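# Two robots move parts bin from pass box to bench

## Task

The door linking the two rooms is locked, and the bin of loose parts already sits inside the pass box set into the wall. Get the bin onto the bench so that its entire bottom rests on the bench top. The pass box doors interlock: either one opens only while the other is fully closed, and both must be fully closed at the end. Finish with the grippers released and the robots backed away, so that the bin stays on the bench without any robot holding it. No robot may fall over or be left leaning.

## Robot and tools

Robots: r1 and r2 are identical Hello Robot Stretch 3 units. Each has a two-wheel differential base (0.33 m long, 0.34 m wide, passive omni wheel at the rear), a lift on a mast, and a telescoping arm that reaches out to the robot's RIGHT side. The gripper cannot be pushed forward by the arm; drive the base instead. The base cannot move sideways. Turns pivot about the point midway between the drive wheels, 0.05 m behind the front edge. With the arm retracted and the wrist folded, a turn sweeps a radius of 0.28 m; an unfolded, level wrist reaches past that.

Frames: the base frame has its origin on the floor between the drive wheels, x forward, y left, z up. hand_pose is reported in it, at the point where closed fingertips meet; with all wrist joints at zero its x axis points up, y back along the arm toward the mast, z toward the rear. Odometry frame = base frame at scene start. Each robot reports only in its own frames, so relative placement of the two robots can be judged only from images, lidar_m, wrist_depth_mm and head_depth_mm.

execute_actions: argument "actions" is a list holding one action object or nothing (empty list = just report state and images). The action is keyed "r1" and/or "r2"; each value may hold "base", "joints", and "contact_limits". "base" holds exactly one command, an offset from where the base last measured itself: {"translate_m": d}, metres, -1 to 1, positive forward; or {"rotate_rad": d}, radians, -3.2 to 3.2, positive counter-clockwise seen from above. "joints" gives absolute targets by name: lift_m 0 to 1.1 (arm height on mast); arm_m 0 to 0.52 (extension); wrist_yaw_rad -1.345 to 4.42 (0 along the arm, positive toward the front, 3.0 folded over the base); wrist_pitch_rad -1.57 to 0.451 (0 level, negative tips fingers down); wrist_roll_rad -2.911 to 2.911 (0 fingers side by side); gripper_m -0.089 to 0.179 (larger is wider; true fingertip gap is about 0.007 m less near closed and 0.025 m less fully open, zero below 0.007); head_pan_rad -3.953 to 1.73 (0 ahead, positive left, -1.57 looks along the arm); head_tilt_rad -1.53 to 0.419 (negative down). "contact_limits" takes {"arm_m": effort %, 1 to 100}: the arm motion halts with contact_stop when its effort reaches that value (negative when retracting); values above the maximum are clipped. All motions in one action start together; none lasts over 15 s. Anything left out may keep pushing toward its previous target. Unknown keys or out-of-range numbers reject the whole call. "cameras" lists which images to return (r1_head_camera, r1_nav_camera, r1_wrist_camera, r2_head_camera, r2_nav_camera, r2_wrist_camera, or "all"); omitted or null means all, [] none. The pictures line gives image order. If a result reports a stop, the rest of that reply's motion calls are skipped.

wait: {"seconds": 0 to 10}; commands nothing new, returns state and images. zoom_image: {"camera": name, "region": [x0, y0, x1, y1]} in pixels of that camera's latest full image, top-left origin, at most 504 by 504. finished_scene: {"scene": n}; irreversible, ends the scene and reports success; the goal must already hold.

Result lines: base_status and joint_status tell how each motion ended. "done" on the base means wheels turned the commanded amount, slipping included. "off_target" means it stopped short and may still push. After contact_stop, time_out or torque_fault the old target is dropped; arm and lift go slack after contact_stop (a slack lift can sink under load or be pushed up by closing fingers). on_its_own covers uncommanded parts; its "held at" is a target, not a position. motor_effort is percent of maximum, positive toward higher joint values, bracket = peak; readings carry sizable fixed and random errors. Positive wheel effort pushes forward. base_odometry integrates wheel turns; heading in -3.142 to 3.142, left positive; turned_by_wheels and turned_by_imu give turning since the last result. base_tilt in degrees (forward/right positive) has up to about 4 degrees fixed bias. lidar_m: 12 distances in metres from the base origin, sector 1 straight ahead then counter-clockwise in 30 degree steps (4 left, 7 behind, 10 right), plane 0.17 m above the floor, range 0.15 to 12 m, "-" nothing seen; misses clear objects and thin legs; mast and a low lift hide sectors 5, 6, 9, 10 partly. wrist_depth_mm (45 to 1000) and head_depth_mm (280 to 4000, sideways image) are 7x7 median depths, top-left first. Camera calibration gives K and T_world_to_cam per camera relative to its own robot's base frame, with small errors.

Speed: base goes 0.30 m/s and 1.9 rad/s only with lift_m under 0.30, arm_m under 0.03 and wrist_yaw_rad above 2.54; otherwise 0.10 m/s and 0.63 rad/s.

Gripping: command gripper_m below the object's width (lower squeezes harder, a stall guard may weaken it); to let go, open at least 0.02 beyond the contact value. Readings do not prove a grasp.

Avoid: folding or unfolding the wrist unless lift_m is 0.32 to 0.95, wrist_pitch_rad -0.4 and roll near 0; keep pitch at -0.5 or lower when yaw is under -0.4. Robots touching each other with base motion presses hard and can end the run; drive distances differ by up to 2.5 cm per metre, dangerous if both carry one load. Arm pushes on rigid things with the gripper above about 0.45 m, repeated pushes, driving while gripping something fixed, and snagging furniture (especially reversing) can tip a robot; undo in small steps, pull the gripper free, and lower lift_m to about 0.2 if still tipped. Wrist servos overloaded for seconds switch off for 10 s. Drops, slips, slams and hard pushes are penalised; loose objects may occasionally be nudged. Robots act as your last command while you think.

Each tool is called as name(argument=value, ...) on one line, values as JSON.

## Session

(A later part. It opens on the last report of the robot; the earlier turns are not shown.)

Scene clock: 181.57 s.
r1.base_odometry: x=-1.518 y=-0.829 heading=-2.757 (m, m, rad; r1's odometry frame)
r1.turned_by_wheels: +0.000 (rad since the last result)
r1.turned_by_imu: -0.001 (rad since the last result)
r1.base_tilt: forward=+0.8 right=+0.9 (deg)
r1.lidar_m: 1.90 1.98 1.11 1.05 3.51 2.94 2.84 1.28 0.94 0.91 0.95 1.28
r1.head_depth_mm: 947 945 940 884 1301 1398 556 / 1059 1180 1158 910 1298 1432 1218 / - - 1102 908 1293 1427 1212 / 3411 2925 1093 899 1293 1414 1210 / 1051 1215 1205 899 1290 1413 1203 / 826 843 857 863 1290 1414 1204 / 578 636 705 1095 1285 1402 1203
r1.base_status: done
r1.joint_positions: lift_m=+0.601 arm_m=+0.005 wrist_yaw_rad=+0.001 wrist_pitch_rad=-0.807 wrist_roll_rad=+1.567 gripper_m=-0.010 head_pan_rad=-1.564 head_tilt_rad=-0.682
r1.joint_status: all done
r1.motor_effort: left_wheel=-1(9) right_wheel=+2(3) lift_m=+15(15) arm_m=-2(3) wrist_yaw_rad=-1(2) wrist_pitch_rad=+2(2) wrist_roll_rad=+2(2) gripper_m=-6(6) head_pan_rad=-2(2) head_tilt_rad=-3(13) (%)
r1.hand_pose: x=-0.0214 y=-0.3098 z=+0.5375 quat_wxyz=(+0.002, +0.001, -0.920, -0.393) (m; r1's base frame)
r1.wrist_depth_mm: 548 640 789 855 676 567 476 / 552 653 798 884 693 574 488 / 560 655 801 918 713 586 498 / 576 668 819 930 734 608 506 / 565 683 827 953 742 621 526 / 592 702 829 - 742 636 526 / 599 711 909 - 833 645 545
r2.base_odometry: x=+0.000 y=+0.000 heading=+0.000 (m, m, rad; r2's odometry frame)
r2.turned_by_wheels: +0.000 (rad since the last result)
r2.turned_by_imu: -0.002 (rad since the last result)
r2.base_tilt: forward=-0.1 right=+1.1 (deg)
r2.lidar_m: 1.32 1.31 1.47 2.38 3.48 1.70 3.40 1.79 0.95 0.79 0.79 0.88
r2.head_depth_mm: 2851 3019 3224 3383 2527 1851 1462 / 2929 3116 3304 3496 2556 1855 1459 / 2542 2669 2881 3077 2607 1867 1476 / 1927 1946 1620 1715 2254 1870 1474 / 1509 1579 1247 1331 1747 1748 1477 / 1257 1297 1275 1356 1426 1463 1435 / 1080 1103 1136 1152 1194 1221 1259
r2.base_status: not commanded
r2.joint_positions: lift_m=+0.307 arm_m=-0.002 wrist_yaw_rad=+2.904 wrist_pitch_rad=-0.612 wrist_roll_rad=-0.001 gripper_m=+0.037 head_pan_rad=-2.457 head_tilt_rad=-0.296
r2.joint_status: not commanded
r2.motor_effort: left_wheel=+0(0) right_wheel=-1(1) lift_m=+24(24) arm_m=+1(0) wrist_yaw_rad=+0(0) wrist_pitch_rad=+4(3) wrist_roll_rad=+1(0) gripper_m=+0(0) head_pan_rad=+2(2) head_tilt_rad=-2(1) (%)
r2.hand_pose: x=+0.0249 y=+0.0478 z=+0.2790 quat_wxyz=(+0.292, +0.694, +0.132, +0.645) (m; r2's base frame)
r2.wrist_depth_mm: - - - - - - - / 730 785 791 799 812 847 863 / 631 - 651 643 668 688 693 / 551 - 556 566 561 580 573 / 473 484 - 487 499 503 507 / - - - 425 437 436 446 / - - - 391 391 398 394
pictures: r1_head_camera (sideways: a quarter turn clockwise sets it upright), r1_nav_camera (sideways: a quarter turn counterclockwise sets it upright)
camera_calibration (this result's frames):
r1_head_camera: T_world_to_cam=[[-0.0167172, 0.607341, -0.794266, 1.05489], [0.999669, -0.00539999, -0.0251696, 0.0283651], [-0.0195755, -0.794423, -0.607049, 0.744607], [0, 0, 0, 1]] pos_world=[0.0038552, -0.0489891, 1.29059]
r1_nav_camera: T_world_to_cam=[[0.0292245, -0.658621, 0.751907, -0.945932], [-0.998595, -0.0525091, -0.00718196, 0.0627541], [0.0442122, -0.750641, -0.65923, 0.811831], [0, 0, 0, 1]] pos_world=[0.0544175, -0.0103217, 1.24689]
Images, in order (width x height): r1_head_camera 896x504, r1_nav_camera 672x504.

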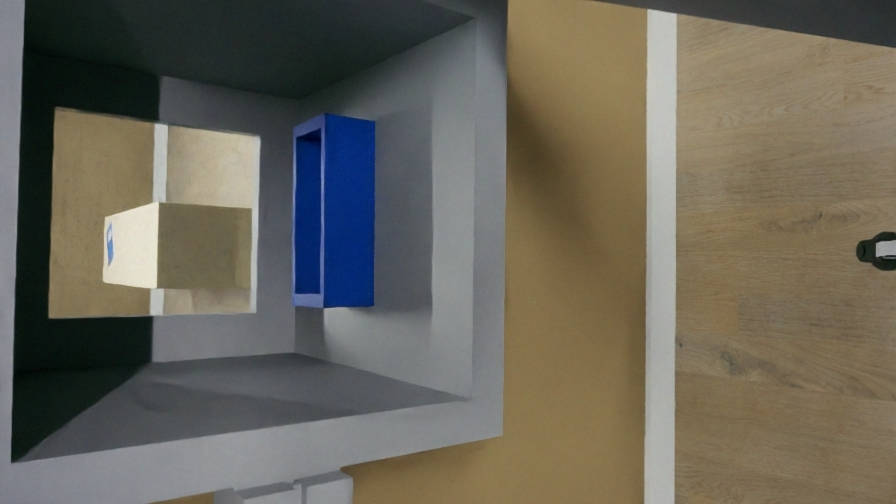

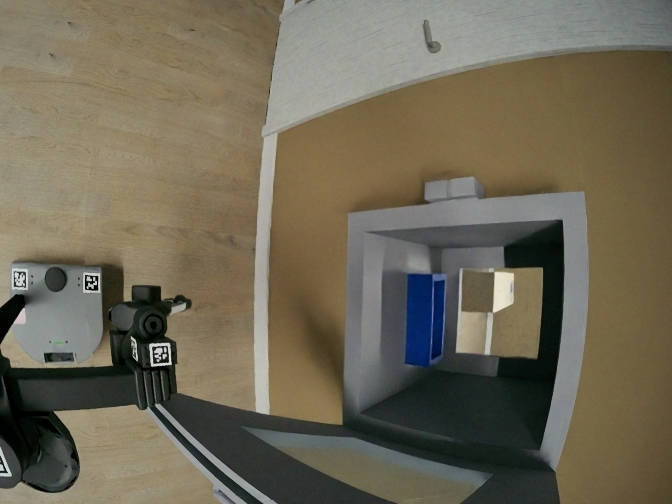

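execute_actions(actions=[{"r1":{"base":{"rotate_rad":-0.5}}}], cameras=[])

execute_actions(actions=[{"r1":{"base":{"translate_m":0.22}}}], cameras=[])

execute_actions(actions=[{"r1":{"base":{"rotate_rad":0.5}}}], cameras=[])

execute_actions(actions=[{"r1":{"base":{"translate_m":-0.23},"joints":{"lift_m":1.0,"wrist_pitch_rad":-0.6}}}], cameras=["r1_head_camera","r1_nav_camera"])

Scene clock: 194.33 s.
r1.base_odometry: x=-1.518 y=-0.829 heading=+3.026 (m, m, rad; r1's odometry frame)
r1.turned_by_wheels: -0.500 (rad since the last result)
r1.turned_by_imu: -0.505 (rad since the last result)
r1.base_tilt: forward=+0.8 right=+0.9 (deg)
r1.lidar_m: 1.32 1.90 2.00 1.11 1.05 3.55 2.93 2.85 1.25 0.94 0.91 0.96
r1.head_depth_mm: - - 292 297 304 315 384 / 315 329 1252 370 380 400 427 / 418 610 1186 1377 650 583 1167 / 620 675 746 828 1458 1420 1213 / 663 751 859 930 1385 1414 1203 / 822 975 1089 927 1277 1376 1200 / 1033 1175 1043 886 1186 1339 1204
r1.base_status: done
r1.joint_positions: lift_m=+0.601 arm_m=+0.005 wrist_yaw_rad=+0.000 wrist_pitch_rad=-0.807 wrist_roll_rad=+1.567 gripper_m=-0.010 head_pan_rad=-1.564 head_tilt_rad=-0.682
r1.joint_status: not commanded
r1.motor_effort: left_wheel=+4(11) right_wheel=-1(10) lift_m=+15(15) arm_m=-2(2) wrist_yaw_rad=+0(2) wrist_pitch_rad=+2(2) wrist_roll_rad=+2(2) gripper_m=-6(6) head_pan_rad=-3(2) head_tilt_rad=-3(4) (%)
r1.hand_pose: x=-0.0214 y=-0.3097 z=+0.5375 quat_wxyz=(+0.002, +0.001, -0.920, -0.393) (m; r1's base frame)
r1.wrist_depth_mm: 770 920 - 864 679 562 480 / 726 870 - 896 699 582 493 / 687 810 993 912 719 599 500 / 665 767 921 943 736 602 509 / 626 722 862 975 746 623 521 / 596 686 792 - 732 635 536 / 573 655 773 899 820 649 542
r2.base_odometry: x=+0.000 y=+0.000 heading=+0.000 (m, m, rad; r2's odometry frame)
r2.turned_by_wheels: +0.000 (rad since the last result)
r2.turned_by_imu: -0.001 (rad since the last result)
r2.base_tilt: forward=-0.1 right=+1.0 (deg)
r2.lidar_m: 1.32 1.31 1.47 2.39 3.49 1.71 3.40 1.78 0.95 0.79 0.79 0.88
r2.head_depth_mm: 2878 2985 3175 3328 2515 1860 1451 / 2986 3129 3297 3459 2543 1858 1461 / 2518 2677 2915 3046 2568 1869 1472 / 1909 1948 1622 1713 2281 1862 1473 / 1521 1576 1244 1326 1745 1742 1485 / 1254 1294 1265 1356 1416 1464 1439 / 1077 1103 1129 1156 1192 1222 1253
r2.base_status: not commanded
r2.joint_positions: lift_m=+0.307 arm_m=-0.002 wrist_yaw_rad=+2.904 wrist_pitch_rad=-0.612 wrist_roll_rad=-0.001 gripper_m=+0.037 head_pan_rad=-2.457 head_tilt_rad=-0.296
r2.joint_status: not commanded
r2.motor_effort: left_wheel=+0(0) right_wheel=-1(1) lift_m=+24(24) arm_m=+1(1) wrist_yaw_rad=+0(0) wrist_pitch_rad=+3(3) wrist_roll_rad=+0(1) gripper_m=+0(0) head_pan_rad=+2(2) head_tilt_rad=-1(1) (%)
r2.hand_pose: x=+0.0249 y=+0.0478 z=+0.2790 quat_wxyz=(+0.292, +0.694, +0.132, +0.645) (m; r2's base frame)
r2.wrist_depth_mm: - - - - - - - / 740 774 765 794 841 812 842 / 646 - 649 672 667 688 679 / 545 - 564 563 557 582 588 / 483 494 - 485 505 503 507 / - - - 426 444 437 443 / - - - 393 387 390 405
pictures: none
No camera images: the call's "cameras" was empty. Leave "cameras" out to get every camera's image.

Scene clock: 197.83 s.
r1.base_odometry: x=-1.736 y=-0.804 heading=+3.027 (m, m, rad; r1's odometry frame)
r1.turned_by_wheels: +0.000 (rad since the last result)
r1.turned_by_imu: +0.000 (rad since the last result)
r1.base_tilt: forward=+0.8 right=+0.9 (deg)
r1.lidar_m: 1.16 1.71 1.79 2.52 1.16 1.20 3.13 2.78 1.11 0.83 0.81 0.85
r1.head_depth_mm: 634 672 721 778 753 1426 1220 / 665 733 816 897 1582 1424 1216 / 757 829 913 942 1467 1418 1213 / 884 985 1078 900 1336 1427 1212 / 1033 1155 1058 898 1221 1374 1202 / 1076 - 1040 894 1126 1312 1200 / - - 1122 887 775 1214 1193
r1.base_status: done
r1.joint_positions: lift_m=+0.601 arm_m=+0.005 wrist_yaw_rad=+0.000 wrist_pitch_rad=-0.807 wrist_roll_rad=+1.567 gripper_m=-0.010 head_pan_rad=-1.564 head_tilt_rad=-0.682
r1.joint_status: not commanded
r1.motor_effort: left_wheel=+3(9) right_wheel=-1(2) lift_m=+15(15) arm_m=-2(2) wrist_yaw_rad=+0(1) wrist_pitch_rad=+2(2) wrist_roll_rad=+2(2) gripper_m=-6(6) head_pan_rad=-2(2) head_tilt_rad=-2(4) (%)
r1.hand_pose: x=-0.0214 y=-0.3097 z=+0.5375 quat_wxyz=(+0.002, +0.001, -0.920, -0.393) (m; r1's base frame)
r1.wrist_depth_mm: 670 803 998 838 674 556 477 / 644 765 906 876 716 573 491 / 593 699 866 908 707 589 503 / 570 659 800 923 728 604 507 / 545 627 746 873 742 618 520 / 528 599 688 - 745 627 535 / 500 572 663 803 821 644 539
r2.base_odometry: x=+0.000 y=+0.000 heading=+0.000 (m, m, rad; r2's odometry frame)
r2.turned_by_wheels: +0.000 (rad since the last result)
r2.turned_by_imu: -0.001 (rad since the last result)
r2.base_tilt: forward=-0.1 right=+1.1 (deg)
r2.lidar_m: 1.32 1.31 1.47 2.39 3.48 1.70 3.40 1.78 0.95 0.79 0.79 0.88
r2.head_depth_mm: 2865 3019 3196 3278 2528 1848 1447 / 2927 3091 3241 3442 2573 1872 1457 / 2530 2666 2872 3056 2576 1889 1471 / 1895 1952 1603 1716 2262 1895 1477 / 1519 1574 1240 1332 1750 1738 1487 / 1258 1298 1270 1350 1430 1471 1446 / 1077 1106 1133 1157 1192 1212 1255
r2.base_status: not commanded
r2.joint_positions: lift_m=+0.307 arm_m=-0.002 wrist_yaw_rad=+2.904 wrist_pitch_rad=-0.612 wrist_roll_rad=-0.001 gripper_m=+0.037 head_pan_rad=-2.457 head_tilt_rad=-0.296
r2.joint_status: not commanded
r2.motor_effort: left_wheel=+0(0) right_wheel=+0(1) lift_m=+24(24) arm_m=+0(1) wrist_yaw_rad=+0(0) wrist_pitch_rad=+4(3) wrist_roll_rad=+0(1) gripper_m=+0(0) head_pan_rad=+2(2) head_tilt_rad=-1(1) (%)
r2.hand_pose: x=+0.0249 y=+0.0478 z=+0.2790 quat_wxyz=(+0.292, +0.694, +0.132, +0.645) (m; r2's base frame)
r2.wrist_depth_mm: - - - - - - - / 731 788 787 782 833 821 849 / 642 - 662 668 674 686 692 / 553 - 561 554 571 566 575 / 478 492 - 487 483 498 501 / - - - 427 438 445 450 / - - - 388 392 400 398
pictures: none
No camera images: the call's "cameras" was empty. Leave "cameras" out to get every camera's image.

Scene clock: 199.57 s.
r1.base_odometry: x=-1.736 y=-0.804 heading=-2.757 (m, m, rad; r1's odometry frame)
r1.turned_by_wheels: +0.500 (rad since the last result)
r1.turned_by_imu: +0.505 (rad since the last result)
r1.base_tilt: forward=+0.8 right=+0.9 (deg)
r1.lidar_m: 1.71 1.77 2.45 1.15 1.20 3.13 3.00 1.14 0.84 0.81 0.84 1.14
r1.head_depth_mm: 968 - 1178 915 1145 1351 1222 / - - 1177 909 1145 1350 1215 / 978 2829 1173 905 1141 1348 1211 / 483 549 632 733 1142 1343 1212 / 658 733 602 947 1139 1338 1206 / 667 744 841 966 1136 1328 1201 / 666 744 837 962 1136 1333 1198
r1.base_status: done
r1.joint_positions: lift_m=+0.601 arm_m=+0.005 wrist_yaw_rad=+0.000 wrist_pitch_rad=-0.807 wrist_roll_rad=+1.567 gripper_m=-0.010 head_pan_rad=-1.564 head_tilt_rad=-0.682
r1.joint_status: not commanded
r1.motor_effort: left_wheel=-1(6) right_wheel=+3(4) lift_m=+15(15) arm_m=-2(2) wrist_yaw_rad=-1(1) wrist_pitch_rad=+2(2) wrist_roll_rad=+2(2) gripper_m=-6(6) head_pan_rad=-3(3) head_tilt_rad=-3(2) (%)
r1.hand_pose: x=-0.0214 y=-0.3097 z=+0.5375 quat_wxyz=(+0.002, +0.001, -0.920, -0.393) (m; r1's base frame)
r1.wrist_depth_mm: 466 547 671 792 673 565 479 / 469 560 669 821 689 577 490 / 481 559 686 837 720 582 500 / 490 574 698 865 733 606 511 / 499 586 716 875 759 618 519 / 506 600 704 - 745 630 533 / 512 606 783 939 838 652 537
r2.base_odometry: x=+0.000 y=+0.000 heading=+0.000 (m, m, rad; r2's odometry frame)
r2.turned_by_wheels: +0.000 (rad since the last result)
r2.turned_by_imu: +0.000 (rad since the last result)
r2.base_tilt: forward=-0.1 right=+1.1 (deg)
r2.lidar_m: 1.32 1.31 1.47 2.39 3.49 1.70 3.39 1.78 0.95 0.79 0.79 0.88
r2.head_depth_mm: 2824 2956 3224 3386 2550 1841 1452 / 2959 3086 3335 3458 2578 1850 1457 / 2535 2690 2921 3081 2586 1867 1471 / 1917 1978 1603 1716 2258 1885 1468 / 1515 1576 1234 1341 1744 1757 1480 / 1251 1291 1279 1363 1420 1473 1439 / 1069 1095 1129 1157 1189 1225 1257
r2.base_status: not commanded
r2.joint_positions: lift_m=+0.307 arm_m=-0.002 wrist_yaw_rad=+2.904 wrist_pitch_rad=-0.612 wrist_roll_rad=-0.001 gripper_m=+0.037 head_pan_rad=-2.457 head_tilt_rad=-0.296
r2.joint_status: not commanded
r2.motor_effort: left_wheel=+0(0) right_wheel=-1(1) lift_m=+24(24) arm_m=+1(1) wrist_yaw_rad=+0(1) wrist_pitch_rad=+3(3) wrist_roll_rad=+0(1) gripper_m=+0(0) head_pan_rad=+2(2) head_tilt_rad=-1(1) (%)
r2.hand_pose: x=+0.0249 y=+0.0478 z=+0.2790 quat_wxyz=(+0.292, +0.694, +0.132, +0.645) (m; r2's base frame)
r2.wrist_depth_mm: - - - - - - - / 727 803 807 804 830 828 865 / 633 - 649 660 664 672 684 / 562 - 556 565 572 565 585 / 473 486 - 503 493 500 507 / - - - 424 435 441 446 / - - - 392 390 397 396
pictures: none
No camera images: the call's "cameras" was empty. Leave "cameras" out to get every camera's image.

Scene clock: 204.03 s.
r1.base_odometry: x=-1.523 y=-0.718 heading=-2.757 (m, m, rad; r1's odometry frame)
r1.turned_by_wheels: +0.000 (rad since the last result)
r1.turned_by_imu: -0.001 (rad since the last result)
r1.base_tilt: forward=+0.8 right=+0.9 (deg)
r1.lidar_m: 1.93 2.01 1.22 1.15 3.62 2.90 2.81 1.13 0.83 0.81 0.84 1.12
r1.head_depth_mm: 800 846 842 - - - - / 961 1076 1121 983 - - - / - - 1169 967 - - - / 3401 2818 1168 933 799 - 1163 / 992 3636 1146 897 797 1323 1206 / 931 1019 1036 861 1130 1331 1201 / 648 658 664 720 1132 1331 1199
r1.base_status: done
r1.joint_positions: lift_m=+0.999 arm_m=+0.005 wrist_yaw_rad=+0.000 wrist_pitch_rad=-0.615 wrist_roll_rad=+1.567 gripper_m=-0.010 head_pan_rad=-1.564 head_tilt_rad=-0.682
r1.joint_status: all done
r1.motor_effort: left_wheel=-2(6) right_wheel=+3(4) lift_m=+51(53) arm_m=-2(2) wrist_yaw_rad=+0(1) wrist_pitch_rad=+4(4) wrist_roll_rad=+2(2) gripper_m=-5(6) head_pan_rad=-2(2) head_tilt_rad=-2(3) (%)
r1.hand_pose: x=-0.0214 y=-0.3453 z=+0.9703 quat_wxyz=(+0.002, +0.001, -0.953, -0.303) (m; r1's base frame)
r1.wrist_depth_mm: 693 734 690 500 873 999 821 / - - 685 520 875 - 833 / - - 710 538 901 - 847 / - - 712 559 976 - 860 / 762 850 814 635 984 - 880 / 610 610 591 - - - 902 / 460 456 466 762 - - 920
r2.base_odometry: x=+0.000 y=+0.000 heading=+0.000 (m, m, rad; r2's odometry frame)
r2.turned_by_wheels: +0.000 (rad since the last result)
r2.turned_by_imu: -0.001 (rad since the last result)
r2.base_tilt: forward=-0.1 right=+1.1 (deg)
r2.lidar_m: 1.32 1.31 1.47 2.39 3.49 1.71 3.40 1.78 0.95 0.79 0.79 0.88
r2.head_depth_mm: 2850 3007 3174 3276 2583 1847 1457 / 2943 3096 3284 3448 2530 1856 1466 / 2542 2677 2872 3120 2601 1861 1454 / 1910 1969 1624 1722 2259 1870 1477 / 1519 1576 1247 1317 1741 1746 1483 / 1269 1303 1276 1351 1415 1461 1444 / 1074 1100 1124 1158 1185 1228 1259
r2.base_status: not commanded
r2.joint_positions: lift_m=+0.307 arm_m=-0.002 wrist_yaw_rad=+2.904 wrist_pitch_rad=-0.612 wrist_roll_rad=-0.001 gripper_m=+0.037 head_pan_rad=-2.457 head_tilt_rad=-0.296
r2.joint_status: not commanded
r2.motor_effort: left_wheel=+0(0) right_wheel=+0(0) lift_m=+24(24) arm_m=+0(1) wrist_yaw_rad=+0(0) wrist_pitch_rad=+4(3) wrist_roll_rad=+0(0) gripper_m=+0(0) head_pan_rad=+2(3) head_tilt_rad=-2(1) (%)
r2.hand_pose: x=+0.0249 y=+0.0478 z=+0.2790 quat_wxyz=(+0.292, +0.694, +0.132, +0.645) (m; r2's base frame)
r2.wrist_depth_mm: - - - - - - - / 749 793 782 783 795 831 865 / 640 - 669 657 665 684 679 / 547 - 563 557 568 581 576 / 482 492 - 490 503 497 507 / - - - 428 439 439 440 / - - - 390 392 392 398
pictures: r1_head_camera (sideways: a quarter turn clockwise sets it upright), r1_nav_camera (sideways: a quarter turn counterclockwise sets it upright)
camera_calibration (this result's frames):
r1_head_camera: T_world_to_cam=[[-0.0167184, 0.60751, -0.794136, 1.05472], [0.999669, -0.00539464, -0.0251722, 0.0283685], [-0.0195764, -0.794294, -0.607218, 0.744827], [0, 0, 0, 1]] pos_world=[0.00385518, -0.0489867, 1.29058]
r1_nav_camera: T_world_to_cam=[[0.0292256, -0.658781, 0.751767, -0.945749], [-0.998595, -0.0525076, -0.00719166, 0.0627667], [0.0442112, -0.7505, -0.659389, 0.812039], [0, 0, 0, 1]] pos_world=[0.0544174, -0.01031, 1.24688]
Images, in order (width x height): r1_head_camera 896x504, r1_nav_camera 672x504.

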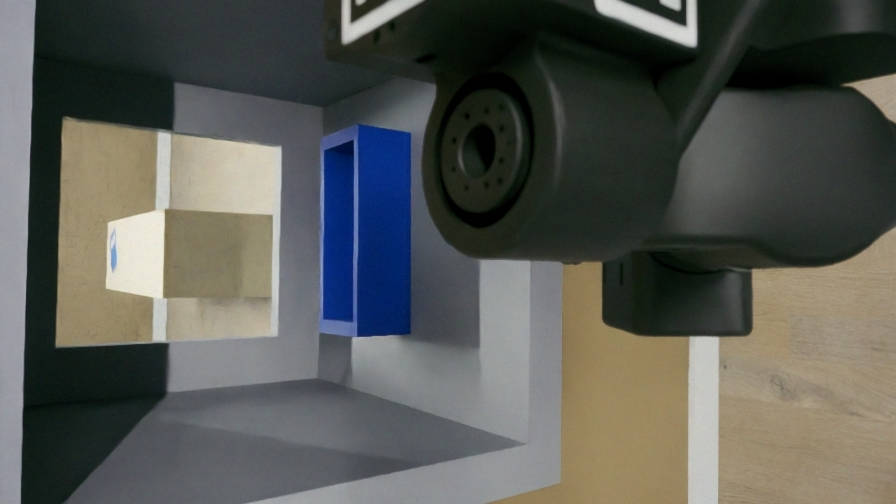

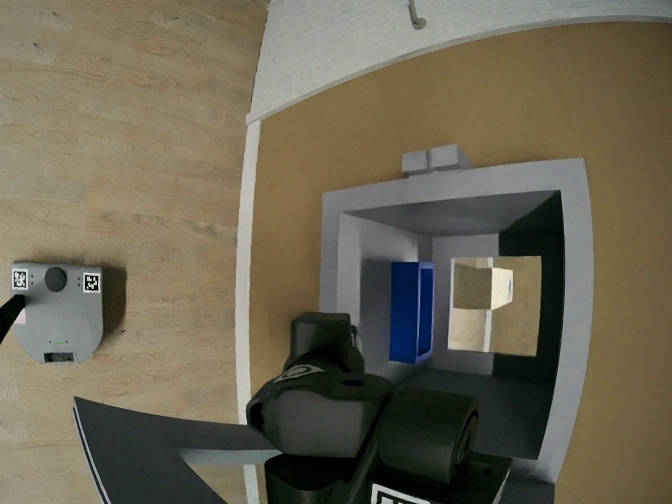

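execute_actions(actions=[{"r1":{"joints":{"gripper_m":-0.036,"lift_m":0.95,"arm_m":0.52}}}], cameras=["r1_head_camera","r1_wrist_camera"])

Scene clock: 228.90 s.
r1.base_odometry: x=-1.523 y=-0.718 heading=-2.757 (m, m, rad; r1's odometry frame)
r1.turned_by_wheels: +0.000 (rad since the last result)
r1.turned_by_imu: +0.000 (rad since the last result)
r1.base_tilt: forward=+0.8 right=+0.9 (deg)
r1.lidar_m: 1.93 2.01 1.22 1.15 3.65 2.91 2.81 1.13 0.84 0.81 0.84 1.12
r1.head_depth_mm: 797 845 - - 1141 1344 1224 / 964 1038 1116 910 1141 1341 1217 / - - 1029 905 1133 1342 1213 / 3449 2794 1013 899 1133 1343 1209 / 990 3653 1144 895 1134 1330 1205 / 931 1019 1040 860 1132 1333 1204 / 648 657 663 722 1131 1326 1201
r1.base_status: not commanded
r1.joint_positions: lift_m=+0.951 arm_m=+0.520 wrist_yaw_rad=+0.000 wrist_pitch_rad=-0.615 wrist_roll_rad=+1.567 gripper_m=-0.035 head_pan_rad=-1.564 head_tilt_rad=-0.682
r1.joint_status: all done
r1.motor_effort: left_wheel=-1(2) right_wheel=+2(3) lift_m=+15(49) arm_m=+3(4) wrist_yaw_rad=-1(1) wrist_pitch_rad=+4(4) wrist_roll_rad=+2(2) gripper_m=-15(90) head_pan_rad=-3(2) head_tilt_rad=-2(2) (%)
r1.hand_pose: x=-0.0214 y=-0.8600 z=+0.9218 quat_wxyz=(+0.002, +0.000, -0.953, -0.303) (m; r1's base frame)
r1.wrist_depth_mm: - - 441 287 292 220 198 / - - - 296 298 227 200 / - - - 306 269 234 203 / - - - 463 314 239 208 / - - - 504 322 245 210 / - - 456 - 227 252 215 / 356 398 437 415 248 261 218
r2.base_odometry: x=+0.000 y=+0.000 heading=+0.000 (m, m, rad; r2's odometry frame)
r2.turned_by_wheels: +0.000 (rad since the last result)
r2.turned_by_imu: -0.002 (rad since the last result)
r2.base_tilt: forward=+0.0 right=+1.1 (deg)
r2.lidar_m: 1.31 1.31 1.47 2.39 3.49 1.71 3.40 1.78 0.95 0.79 0.79 0.88
r2.head_depth_mm: 2814 3045 3178 3374 2545 1852 1455 / 2986 3103 3282 3449 2559 1846 1462 / 2523 2709 2883 3067 2558 1873 1468 / 1933 1970 1622 1717 2240 1862 1468 / 1529 1563 1251 1335 1741 1761 1469 / 1257 1291 1275 1360 1419 1453 1442 / 1077 1095 1126 1165 1185 1226 1260
r2.base_status: not commanded
r2.joint_positions: lift_m=+0.307 arm_m=-0.002 wrist_yaw_rad=+2.904 wrist_pitch_rad=-0.612 wrist_roll_rad=-0.001 gripper_m=+0.037 head_pan_rad=-2.457 head_tilt_rad=-0.296
r2.joint_status: not commanded
r2.motor_effort: left_wheel=+0(1) right_wheel=-1(1) lift_m=+24(24) arm_m=+1(1) wrist_yaw_rad=+0(0) wrist_pitch_rad=+3(3) wrist_roll_rad=+0(1) gripper_m=+0(1) head_pan_rad=+2(2) head_tilt_rad=-1(1) (%)
r2.hand_pose: x=+0.0249 y=+0.0478 z=+0.2790 quat_wxyz=(+0.292, +0.694, +0.132, +0.645) (m; r2's base frame)
r2.wrist_depth_mm: - - - - - - - / 721 797 796 811 817 808 842 / 633 - 661 657 670 680 680 / 554 - 557 553 569 588 589 / 478 489 - 482 500 504 505 / - - - 425 439 443 441 / - - - 388 389 393 401
pictures: r1_head_camera (sideways: a quarter turn clockwise sets it upright), r1_wrist_camera
camera_calibration (this result's frames):
r1_head_camera: T_world_to_cam=[[-0.0167184, 0.60751, -0.794136, 1.05472], [0.999669, -0.00539463, -0.0251722, 0.0283685], [-0.0195764, -0.794294, -0.607219, 0.744827], [0, 0, 0, 1]] pos_world=[0.00385518, -0.0489867, 1.29058]
r1_wrist_camera: T_world_to_cam=[[0.022177, 0.57277, -0.819416, 1.25004], [0.983566, 0.134399, 0.120564, 0.060963], [0.179184, -0.808624, -0.560376, -0.0129028], [0, 0, 0, 1]] pos_world=[-0.0853712, -0.73461, 1.00972]
Images, in order (width x height): r1_head_camera 896x504, r1_wrist_camera 644x364.

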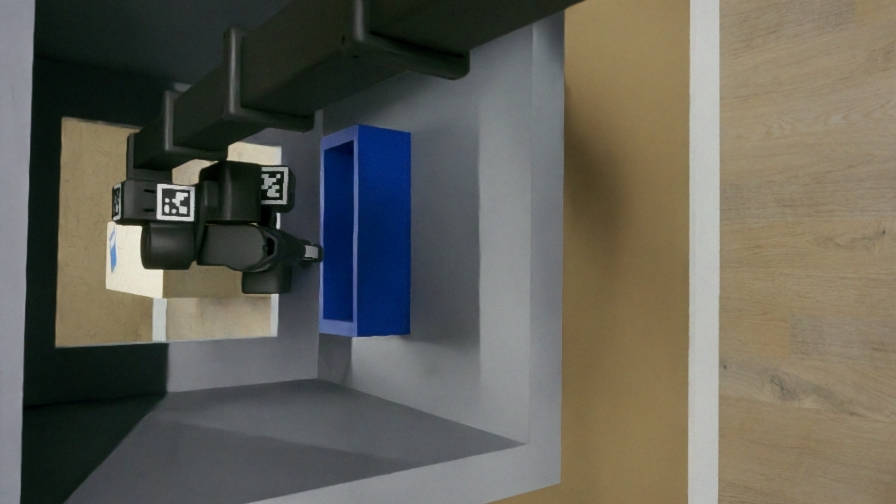

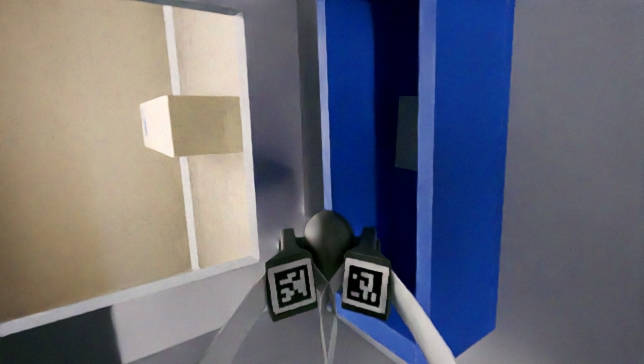

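execute_actions(actions=[{"r1":{"joints":{"lift_m":0.87}}}], cameras=[])

execute_actions(actions=[{"r1":{"joints":{"arm_m":0.38}}}], cameras=["r1_head_camera","r1_wrist_camera"])

Scene clock: 235.63 s.
r1.base_odometry: x=-1.523 y=-0.718 heading=-2.757 (m, m, rad; r1's odometry frame)
r1.turned_by_wheels: +0.000 (rad since the last result)
r1.turned_by_imu: +0.000 (rad since the last result)
r1.base_tilt: forward=+0.8 right=+0.9 (deg)
r1.lidar_m: 1.93 2.02 1.22 1.15 3.63 2.90 2.81 1.13 0.84 0.81 0.84 1.12
r1.head_depth_mm: 798 847 839 787 - - 1195 / 963 1073 1120 - 1168 1336 1214 / - - 950 902 1135 1342 1216 / 3443 2811 946 899 1141 1333 1211 / 988 3664 1148 895 1135 1336 1205 / 931 1018 1033 860 1127 1334 1202 / 647 659 663 723 1125 1332 1201
r1.base_status: not commanded
r1.joint_positions: lift_m=+0.872 arm_m=+0.520 wrist_yaw_rad=+0.000 wrist_pitch_rad=-0.569 wrist_roll_rad=+1.567 gripper_m=-0.035 head_pan_rad=-1.564 head_tilt_rad=-0.682
r1.joint_status: lift_m contact_stop (moved -0.079 of -0.081)
r1.on_its_own: lift_m is slack since a contact_stop, until your next command for it
r1.motor_effort: left_wheel=-1(2) right_wheel=+1(3) lift_m=+33(31) arm_m=+3(3) wrist_yaw_rad=-1(0) wrist_pitch_rad=-9(10) wrist_roll_rad=+2(2) gripper_m=-17(17) head_pan_rad=-3(3) head_tilt_rad=-2(4) (%)
r1.hand_pose: x=-0.0214 y=-0.8674 z=+0.8522 quat_wxyz=(+0.002, +0.000, -0.960, -0.281) (m; r1's base frame)
r1.wrist_depth_mm: - - 392 244 173 175 143 / - - 407 249 178 179 145 / - - 424 256 183 182 147 / - - 438 262 189 185 150 / - - 461 175 196 190 152 / - - 447 - 210 194 155 / 359 398 434 243 209 198 157
r2.base_odometry: x=+0.000 y=+0.000 heading=+0.000 (m, m, rad; r2's odometry frame)
r2.turned_by_wheels: +0.000 (rad since the last result)
r2.turned_by_imu: -0.001 (rad since the last result)
r2.base_tilt: forward=-0.1 right=+1.0 (deg)
r2.lidar_m: 1.32 1.31 1.47 2.39 3.48 1.71 3.41 1.78 0.95 0.79 0.79 0.88
r2.head_depth_mm: 2842 3013 3125 3332 2548 1842 1451 / 2964 3104 3250 3499 2550 1879 1460 / 2510 2715 2861 3077 2575 1884 1462 / 1914 1959 1602 1725 2260 1901 1481 / 1515 1578 1242 1333 1743 1745 1471 / 1257 1298 1284 1361 1423 1468 1426 / 1076 1108 1124 1154 1183 1221 1254
r2.base_status: not commanded
r2.joint_positions: lift_m=+0.307 arm_m=-0.002 wrist_yaw_rad=+2.904 wrist_pitch_rad=-0.612 wrist_roll_rad=-0.001 gripper_m=+0.037 head_pan_rad=-2.457 head_tilt_rad=-0.296
r2.joint_status: not commanded
r2.motor_effort: left_wheel=+0(0) right_wheel=+0(0) lift_m=+24(24) arm_m=+1(1) wrist_yaw_rad=+0(1) wrist_pitch_rad=+4(3) wrist_roll_rad=+1(0) gripper_m=+0(0) head_pan_rad=+2(2) head_tilt_rad=-2(2) (%)
r2.hand_pose: x=+0.0249 y=+0.0478 z=+0.2790 quat_wxyz=(+0.292, +0.694, +0.132, +0.645) (m; r2's base frame)
r2.wrist_depth_mm: - - - - - - - / 768 798 773 787 821 845 813 / 632 - 659 665 666 662 680 / 532 - 549 571 573 567 570 / 481 495 - 486 505 503 510 / - - - 429 441 441 449 / - - - 391 390 397 397
pictures: none
No camera images: the call's "cameras" was empty. Leave "cameras" out to get every camera's image.

not run: a stop came earlier in this reply.

execute_actions(actions=[{"r1":{"joints":{"lift_m":0.90,"wrist_pitch_rad":-0.3}}}], cameras=["r1_wrist_camera"])

execute_actions(actions=[{"r1":{"joints":{"lift_m":0.79}}}], cameras=["r1_head_camera","r1_wrist_camera"])

Scene clock: 243.53 s.
r1.base_odometry: x=-1.523 y=-0.718 heading=-2.757 (m, m, rad; r1's odometry frame)
r1.turned_by_wheels: +0.000 (rad since the last result)
r1.turned_by_imu: +0.000 (rad since the last result)
r1.base_tilt: forward=+0.8 right=+0.9 (deg)
r1.lidar_m: 1.93 2.02 1.22 1.15 3.64 2.90 2.81 1.13 0.84 0.81 0.84 1.12
r1.head_depth_mm: 797 845 791 - - 1346 1221 / 962 1053 - 873 1149 1338 1220 / - - 1016 902 1137 1342 1206 / 3425 2782 956 900 1132 1339 1211 / 989 3618 1145 896 1134 1334 1200 / 927 1017 1035 860 1131 1329 1204 / 649 658 663 720 1129 1331 1198
r1.base_status: not commanded
r1.joint_positions: lift_m=+0.899 arm_m=+0.520 wrist_yaw_rad=+0.000 wrist_pitch_rad=-0.320 wrist_roll_rad=+1.567 gripper_m=-0.035 head_pan_rad=-1.564 head_tilt_rad=-0.682
r1.joint_status: all done
r1.motor_effort: left_wheel=-1(1) right_wheel=+2(2) lift_m=+51(54) arm_m=+3(3) wrist_yaw_rad=-1(1) wrist_pitch_rad=+6(13) wrist_roll_rad=+2(2) gripper_m=-14(17) head_pan_rad=-3(3) head_tilt_rad=-3(3) (%)
r1.hand_pose: x=-0.0213 y=-0.9003 z=+0.9343 quat_wxyz=(+0.002, +0.000, -0.987, -0.160) (m; r1's base frame)
r1.wrist_depth_mm: - - - 411 248 251 155 / - - - - 256 230 162 / - - - - 265 220 169 / - - - - 276 168 177 / - - - - 281 171 185 / 371 - 429 - 287 178 193 / 364 393 422 423 394 185 200
r2.base_odometry: x=+0.000 y=+0.000 heading=+0.000 (m, m, rad; r2's odometry frame)
r2.turned_by_wheels: +0.000 (rad since the last result)
r2.turned_by_imu: -0.001 (rad since the last result)
r2.base_tilt: forward=-0.1 right=+0.9 (deg)
r2.lidar_m: 1.32 1.31 1.47 2.38 3.48 1.71 3.39 1.78 0.95 0.79 0.79 0.89
r2.head_depth_mm: 2862 3020 3131 3354 2565 1836 1462 / 2924 3151 3249 3517 2568 1855 1468 / 2528 2707 2871 3080 2591 1865 1460 / 1921 1981 1605 1706 2270 1866 1457 / 1516 1562 1249 1333 1725 1760 1470 / 1258 1300 1274 1358 1430 1468 1432 / 1075 1101 1127 1155 1189 1224 1269
r2.base_status: not commanded
r2.joint_positions: lift_m=+0.307 arm_m=-0.002 wrist_yaw_rad=+2.904 wrist_pitch_rad=-0.612 wrist_roll_rad=-0.001 gripper_m=+0.037 head_pan_rad=-2.457 head_tilt_rad=-0.296
r2.joint_status: not commanded
r2.motor_effort: left_wheel=+0(0) right_wheel=+0(1) lift_m=+24(24) arm_m=+1(1) wrist_yaw_rad=+0(0) wrist_pitch_rad=+3(3) wrist_roll_rad=+1(0) gripper_m=+0(0) head_pan_rad=+2(2) head_tilt_rad=-1(1) (%)
r2.hand_pose: x=+0.0249 y=+0.0478 z=+0.2790 quat_wxyz=(+0.292, +0.694, +0.132, +0.645) (m; r2's base frame)
r2.wrist_depth_mm: - - - - - - - / 731 808 793 798 821 836 817 / 641 - 649 666 670 672 695 / 543 - 565 569 573 578 591 / 477 497 - 483 500 496 508 / - - - 428 436 444 447 / - - - 390 393 393 400
pictures: r1_wrist_camera
camera_calibration (this result's frames):
r1_wrist_camera: T_world_to_cam=[[0.0221136, 0.310256, -0.950396, 1.16939], [0.983503, 0.163963, 0.0764096, 0.132646], [0.179537, -0.936407, -0.301512, -0.395357], [0, 0, 0, 1]] pos_world=[-0.0853364, -0.754776, 0.982047]
Images, in order (width x height): r1_wrist_camera 644x364.

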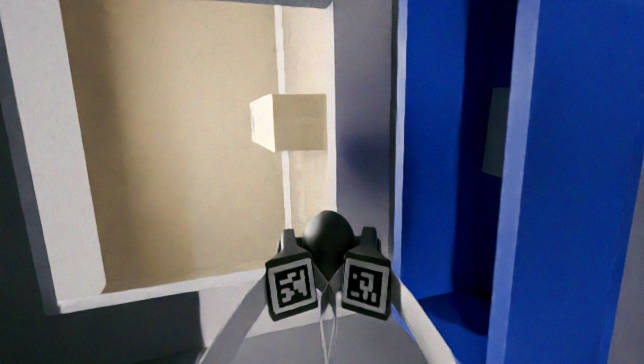

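Scene clock: 245.30 s.
r1.base_odometry: x=-1.523 y=-0.718 heading=-2.757 (m, m, rad; r1's odometry frame)
r1.turned_by_wheels: +0.000 (rad since the last result)
r1.turned_by_imu: +0.000 (rad since the last result)
r1.base_tilt: forward=+0.8 right=+0.9 (deg)
r1.lidar_m: 1.93 2.02 1.22 1.15 3.64 2.91 2.81 1.13 0.84 0.81 0.84 1.11
r1.head_depth_mm: 800 845 840 831 803 - - / 963 1075 1125 963 - 1358 1213 / - - 1196 873 1139 1332 1214 / 3416 2829 1187 884 1135 1337 1211 / 988 3634 1144 895 1136 1334 1206 / 931 1021 1040 861 1128 1331 1201 / 648 658 664 723 1128 1331 1198
r1.base_status: not commanded
r1.joint_positions: lift_m=+0.795 arm_m=+0.520 wrist_yaw_rad=+0.000 wrist_pitch_rad=-0.238 wrist_roll_rad=+1.569 gripper_m=-0.035 head_pan_rad=-1.564 head_tilt_rad=-0.682
r1.joint_status: lift_m contact_stop (moved -0.104 of -0.109)
r1.on_its_own: lift_m is slack since a contact_stop, until your next command for it (your +0.790 is given up)
r1.motor_effort: left_wheel=-1(1) right_wheel=+2(2) lift_m=+33(43) arm_m=+3(3) wrist_yaw_rad=-2(0) wrist_pitch_rad=-19(19) wrist_roll_rad=+1(2) gripper_m=-19(19) head_pan_rad=-3(2) head_tilt_rad=-3(3) (%)
r1.hand_pose: x=-0.0213 y=-0.9080 z=+0.8499 quat_wxyz=(+0.001, +0.000, -0.993, -0.119) (m; r1's base frame)
r1.wrist_depth_mm: - - - 215 115 123 126 / - - - 222 119 128 127 / - - - 230 123 132 129 / - - - 238 127 137 130 / - - - 242 132 142 131 / - - 411 - 137 148 133 / 381 400 416 255 142 154 134
r2.base_odometry: x=+0.000 y=+0.000 heading=+0.000 (m, m, rad; r2's odometry frame)
r2.turned_by_wheels: +0.000 (rad since the last result)
r2.turned_by_imu: +0.000 (rad since the last result)
r2.base_tilt: forward=-0.3 right=+1.1 (deg)
r2.lidar_m: 1.31 1.31 1.47 2.39 3.50 1.70 3.39 1.78 0.95 0.79 0.79 0.88
r2.head_depth_mm: 2833 3002 3223 3306 2502 1831 1447 / 2956 3163 3274 3534 2549 1848 1463 / 2513 2732 2865 3095 2593 1874 1461 / 1926 1944 1615 1721 2263 1892 1477 / 1530 1577 1248 1326 1747 1735 1471 / 1264 1296 1281 1360 1421 1465 1439 / 1085 1107 1129 1162 1194 1225 1250
r2.base_status: not commanded
r2.joint_positions: lift_m=+0.307 arm_m=-0.002 wrist_yaw_rad=+2.904 wrist_pitch_rad=-0.612 wrist_roll_rad=-0.001 gripper_m=+0.037 head_pan_rad=-2.457 head_tilt_rad=-0.296
r2.joint_status: not commanded
r2.motor_effort: left_wheel=+0(0) right_wheel=-1(0) lift_m=+24(24) arm_m=+1(1) wrist_yaw_rad=+0(0) wrist_pitch_rad=+4(4) wrist_roll_rad=+1(0) gripper_m=+0(0) head_pan_rad=+2(2) head_tilt_rad=-2(1) (%)
r2.hand_pose: x=+0.0249 y=+0.0478 z=+0.2790 quat_wxyz=(+0.292, +0.694, +0.132, +0.645) (m; r2's base frame)
r2.wrist_depth_mm: - - - - - - - / 731 780 780 802 846 842 840 / 637 - 660 669 674 683 689 / 538 - 563 560 567 576 591 / 482 487 - 492 491 493 504 / - - - 422 443 443 444 / - - - 387 390 394 392
pictures: r1_head_camera (sideways: a quarter turn clockwise sets it upright), r1_wrist_camera
camera_calibration (this result's frames):
r1_head_camera: T_world_to_cam=[[-0.0167197, 0.607694, -0.793995, 1.05453], [0.999669, -0.00538879, -0.0251751, 0.0283722], [-0.0195774, -0.794153, -0.607403, 0.745067], [0, 0, 0, 1]] pos_world=[0.00385516, -0.048984, 1.29056]
r1_wrist_camera: T_world_to_cam=[[0.0237465, 0.231381, -0.972573, 1.03885], [0.983468, 0.169289, 0.0642873, 0.155498], [0.179521, -0.958021, -0.223536, -0.513936], [0, 0, 0, 1]] pos_world=[-0.0853346, -0.759056, 0.885478]
Images, in order (width x height): r1_head_camera 896x504, r1_wrist_camera 644x364.

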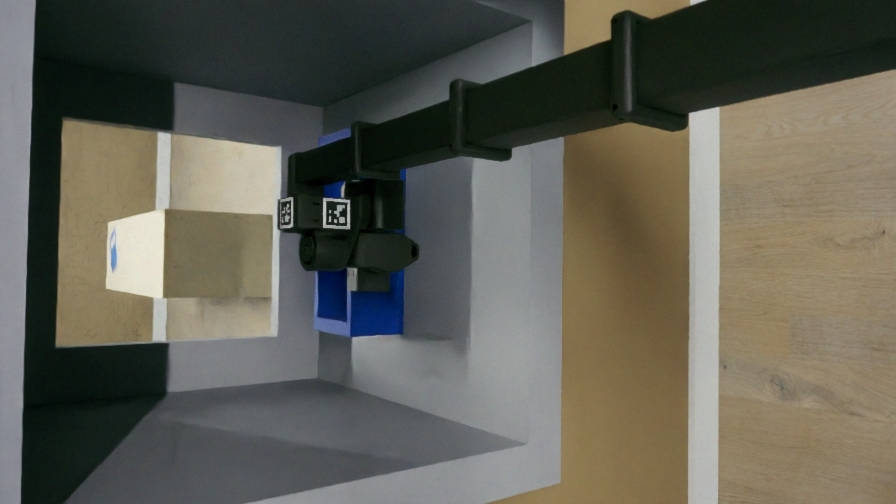

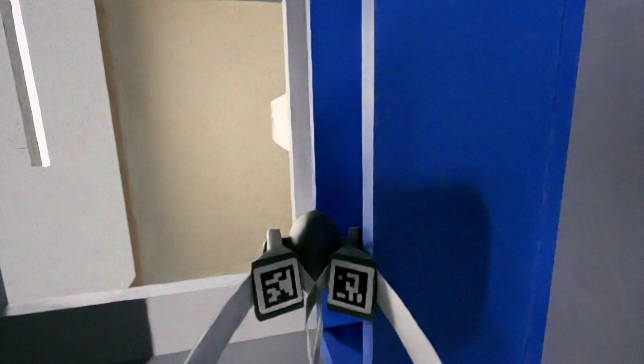

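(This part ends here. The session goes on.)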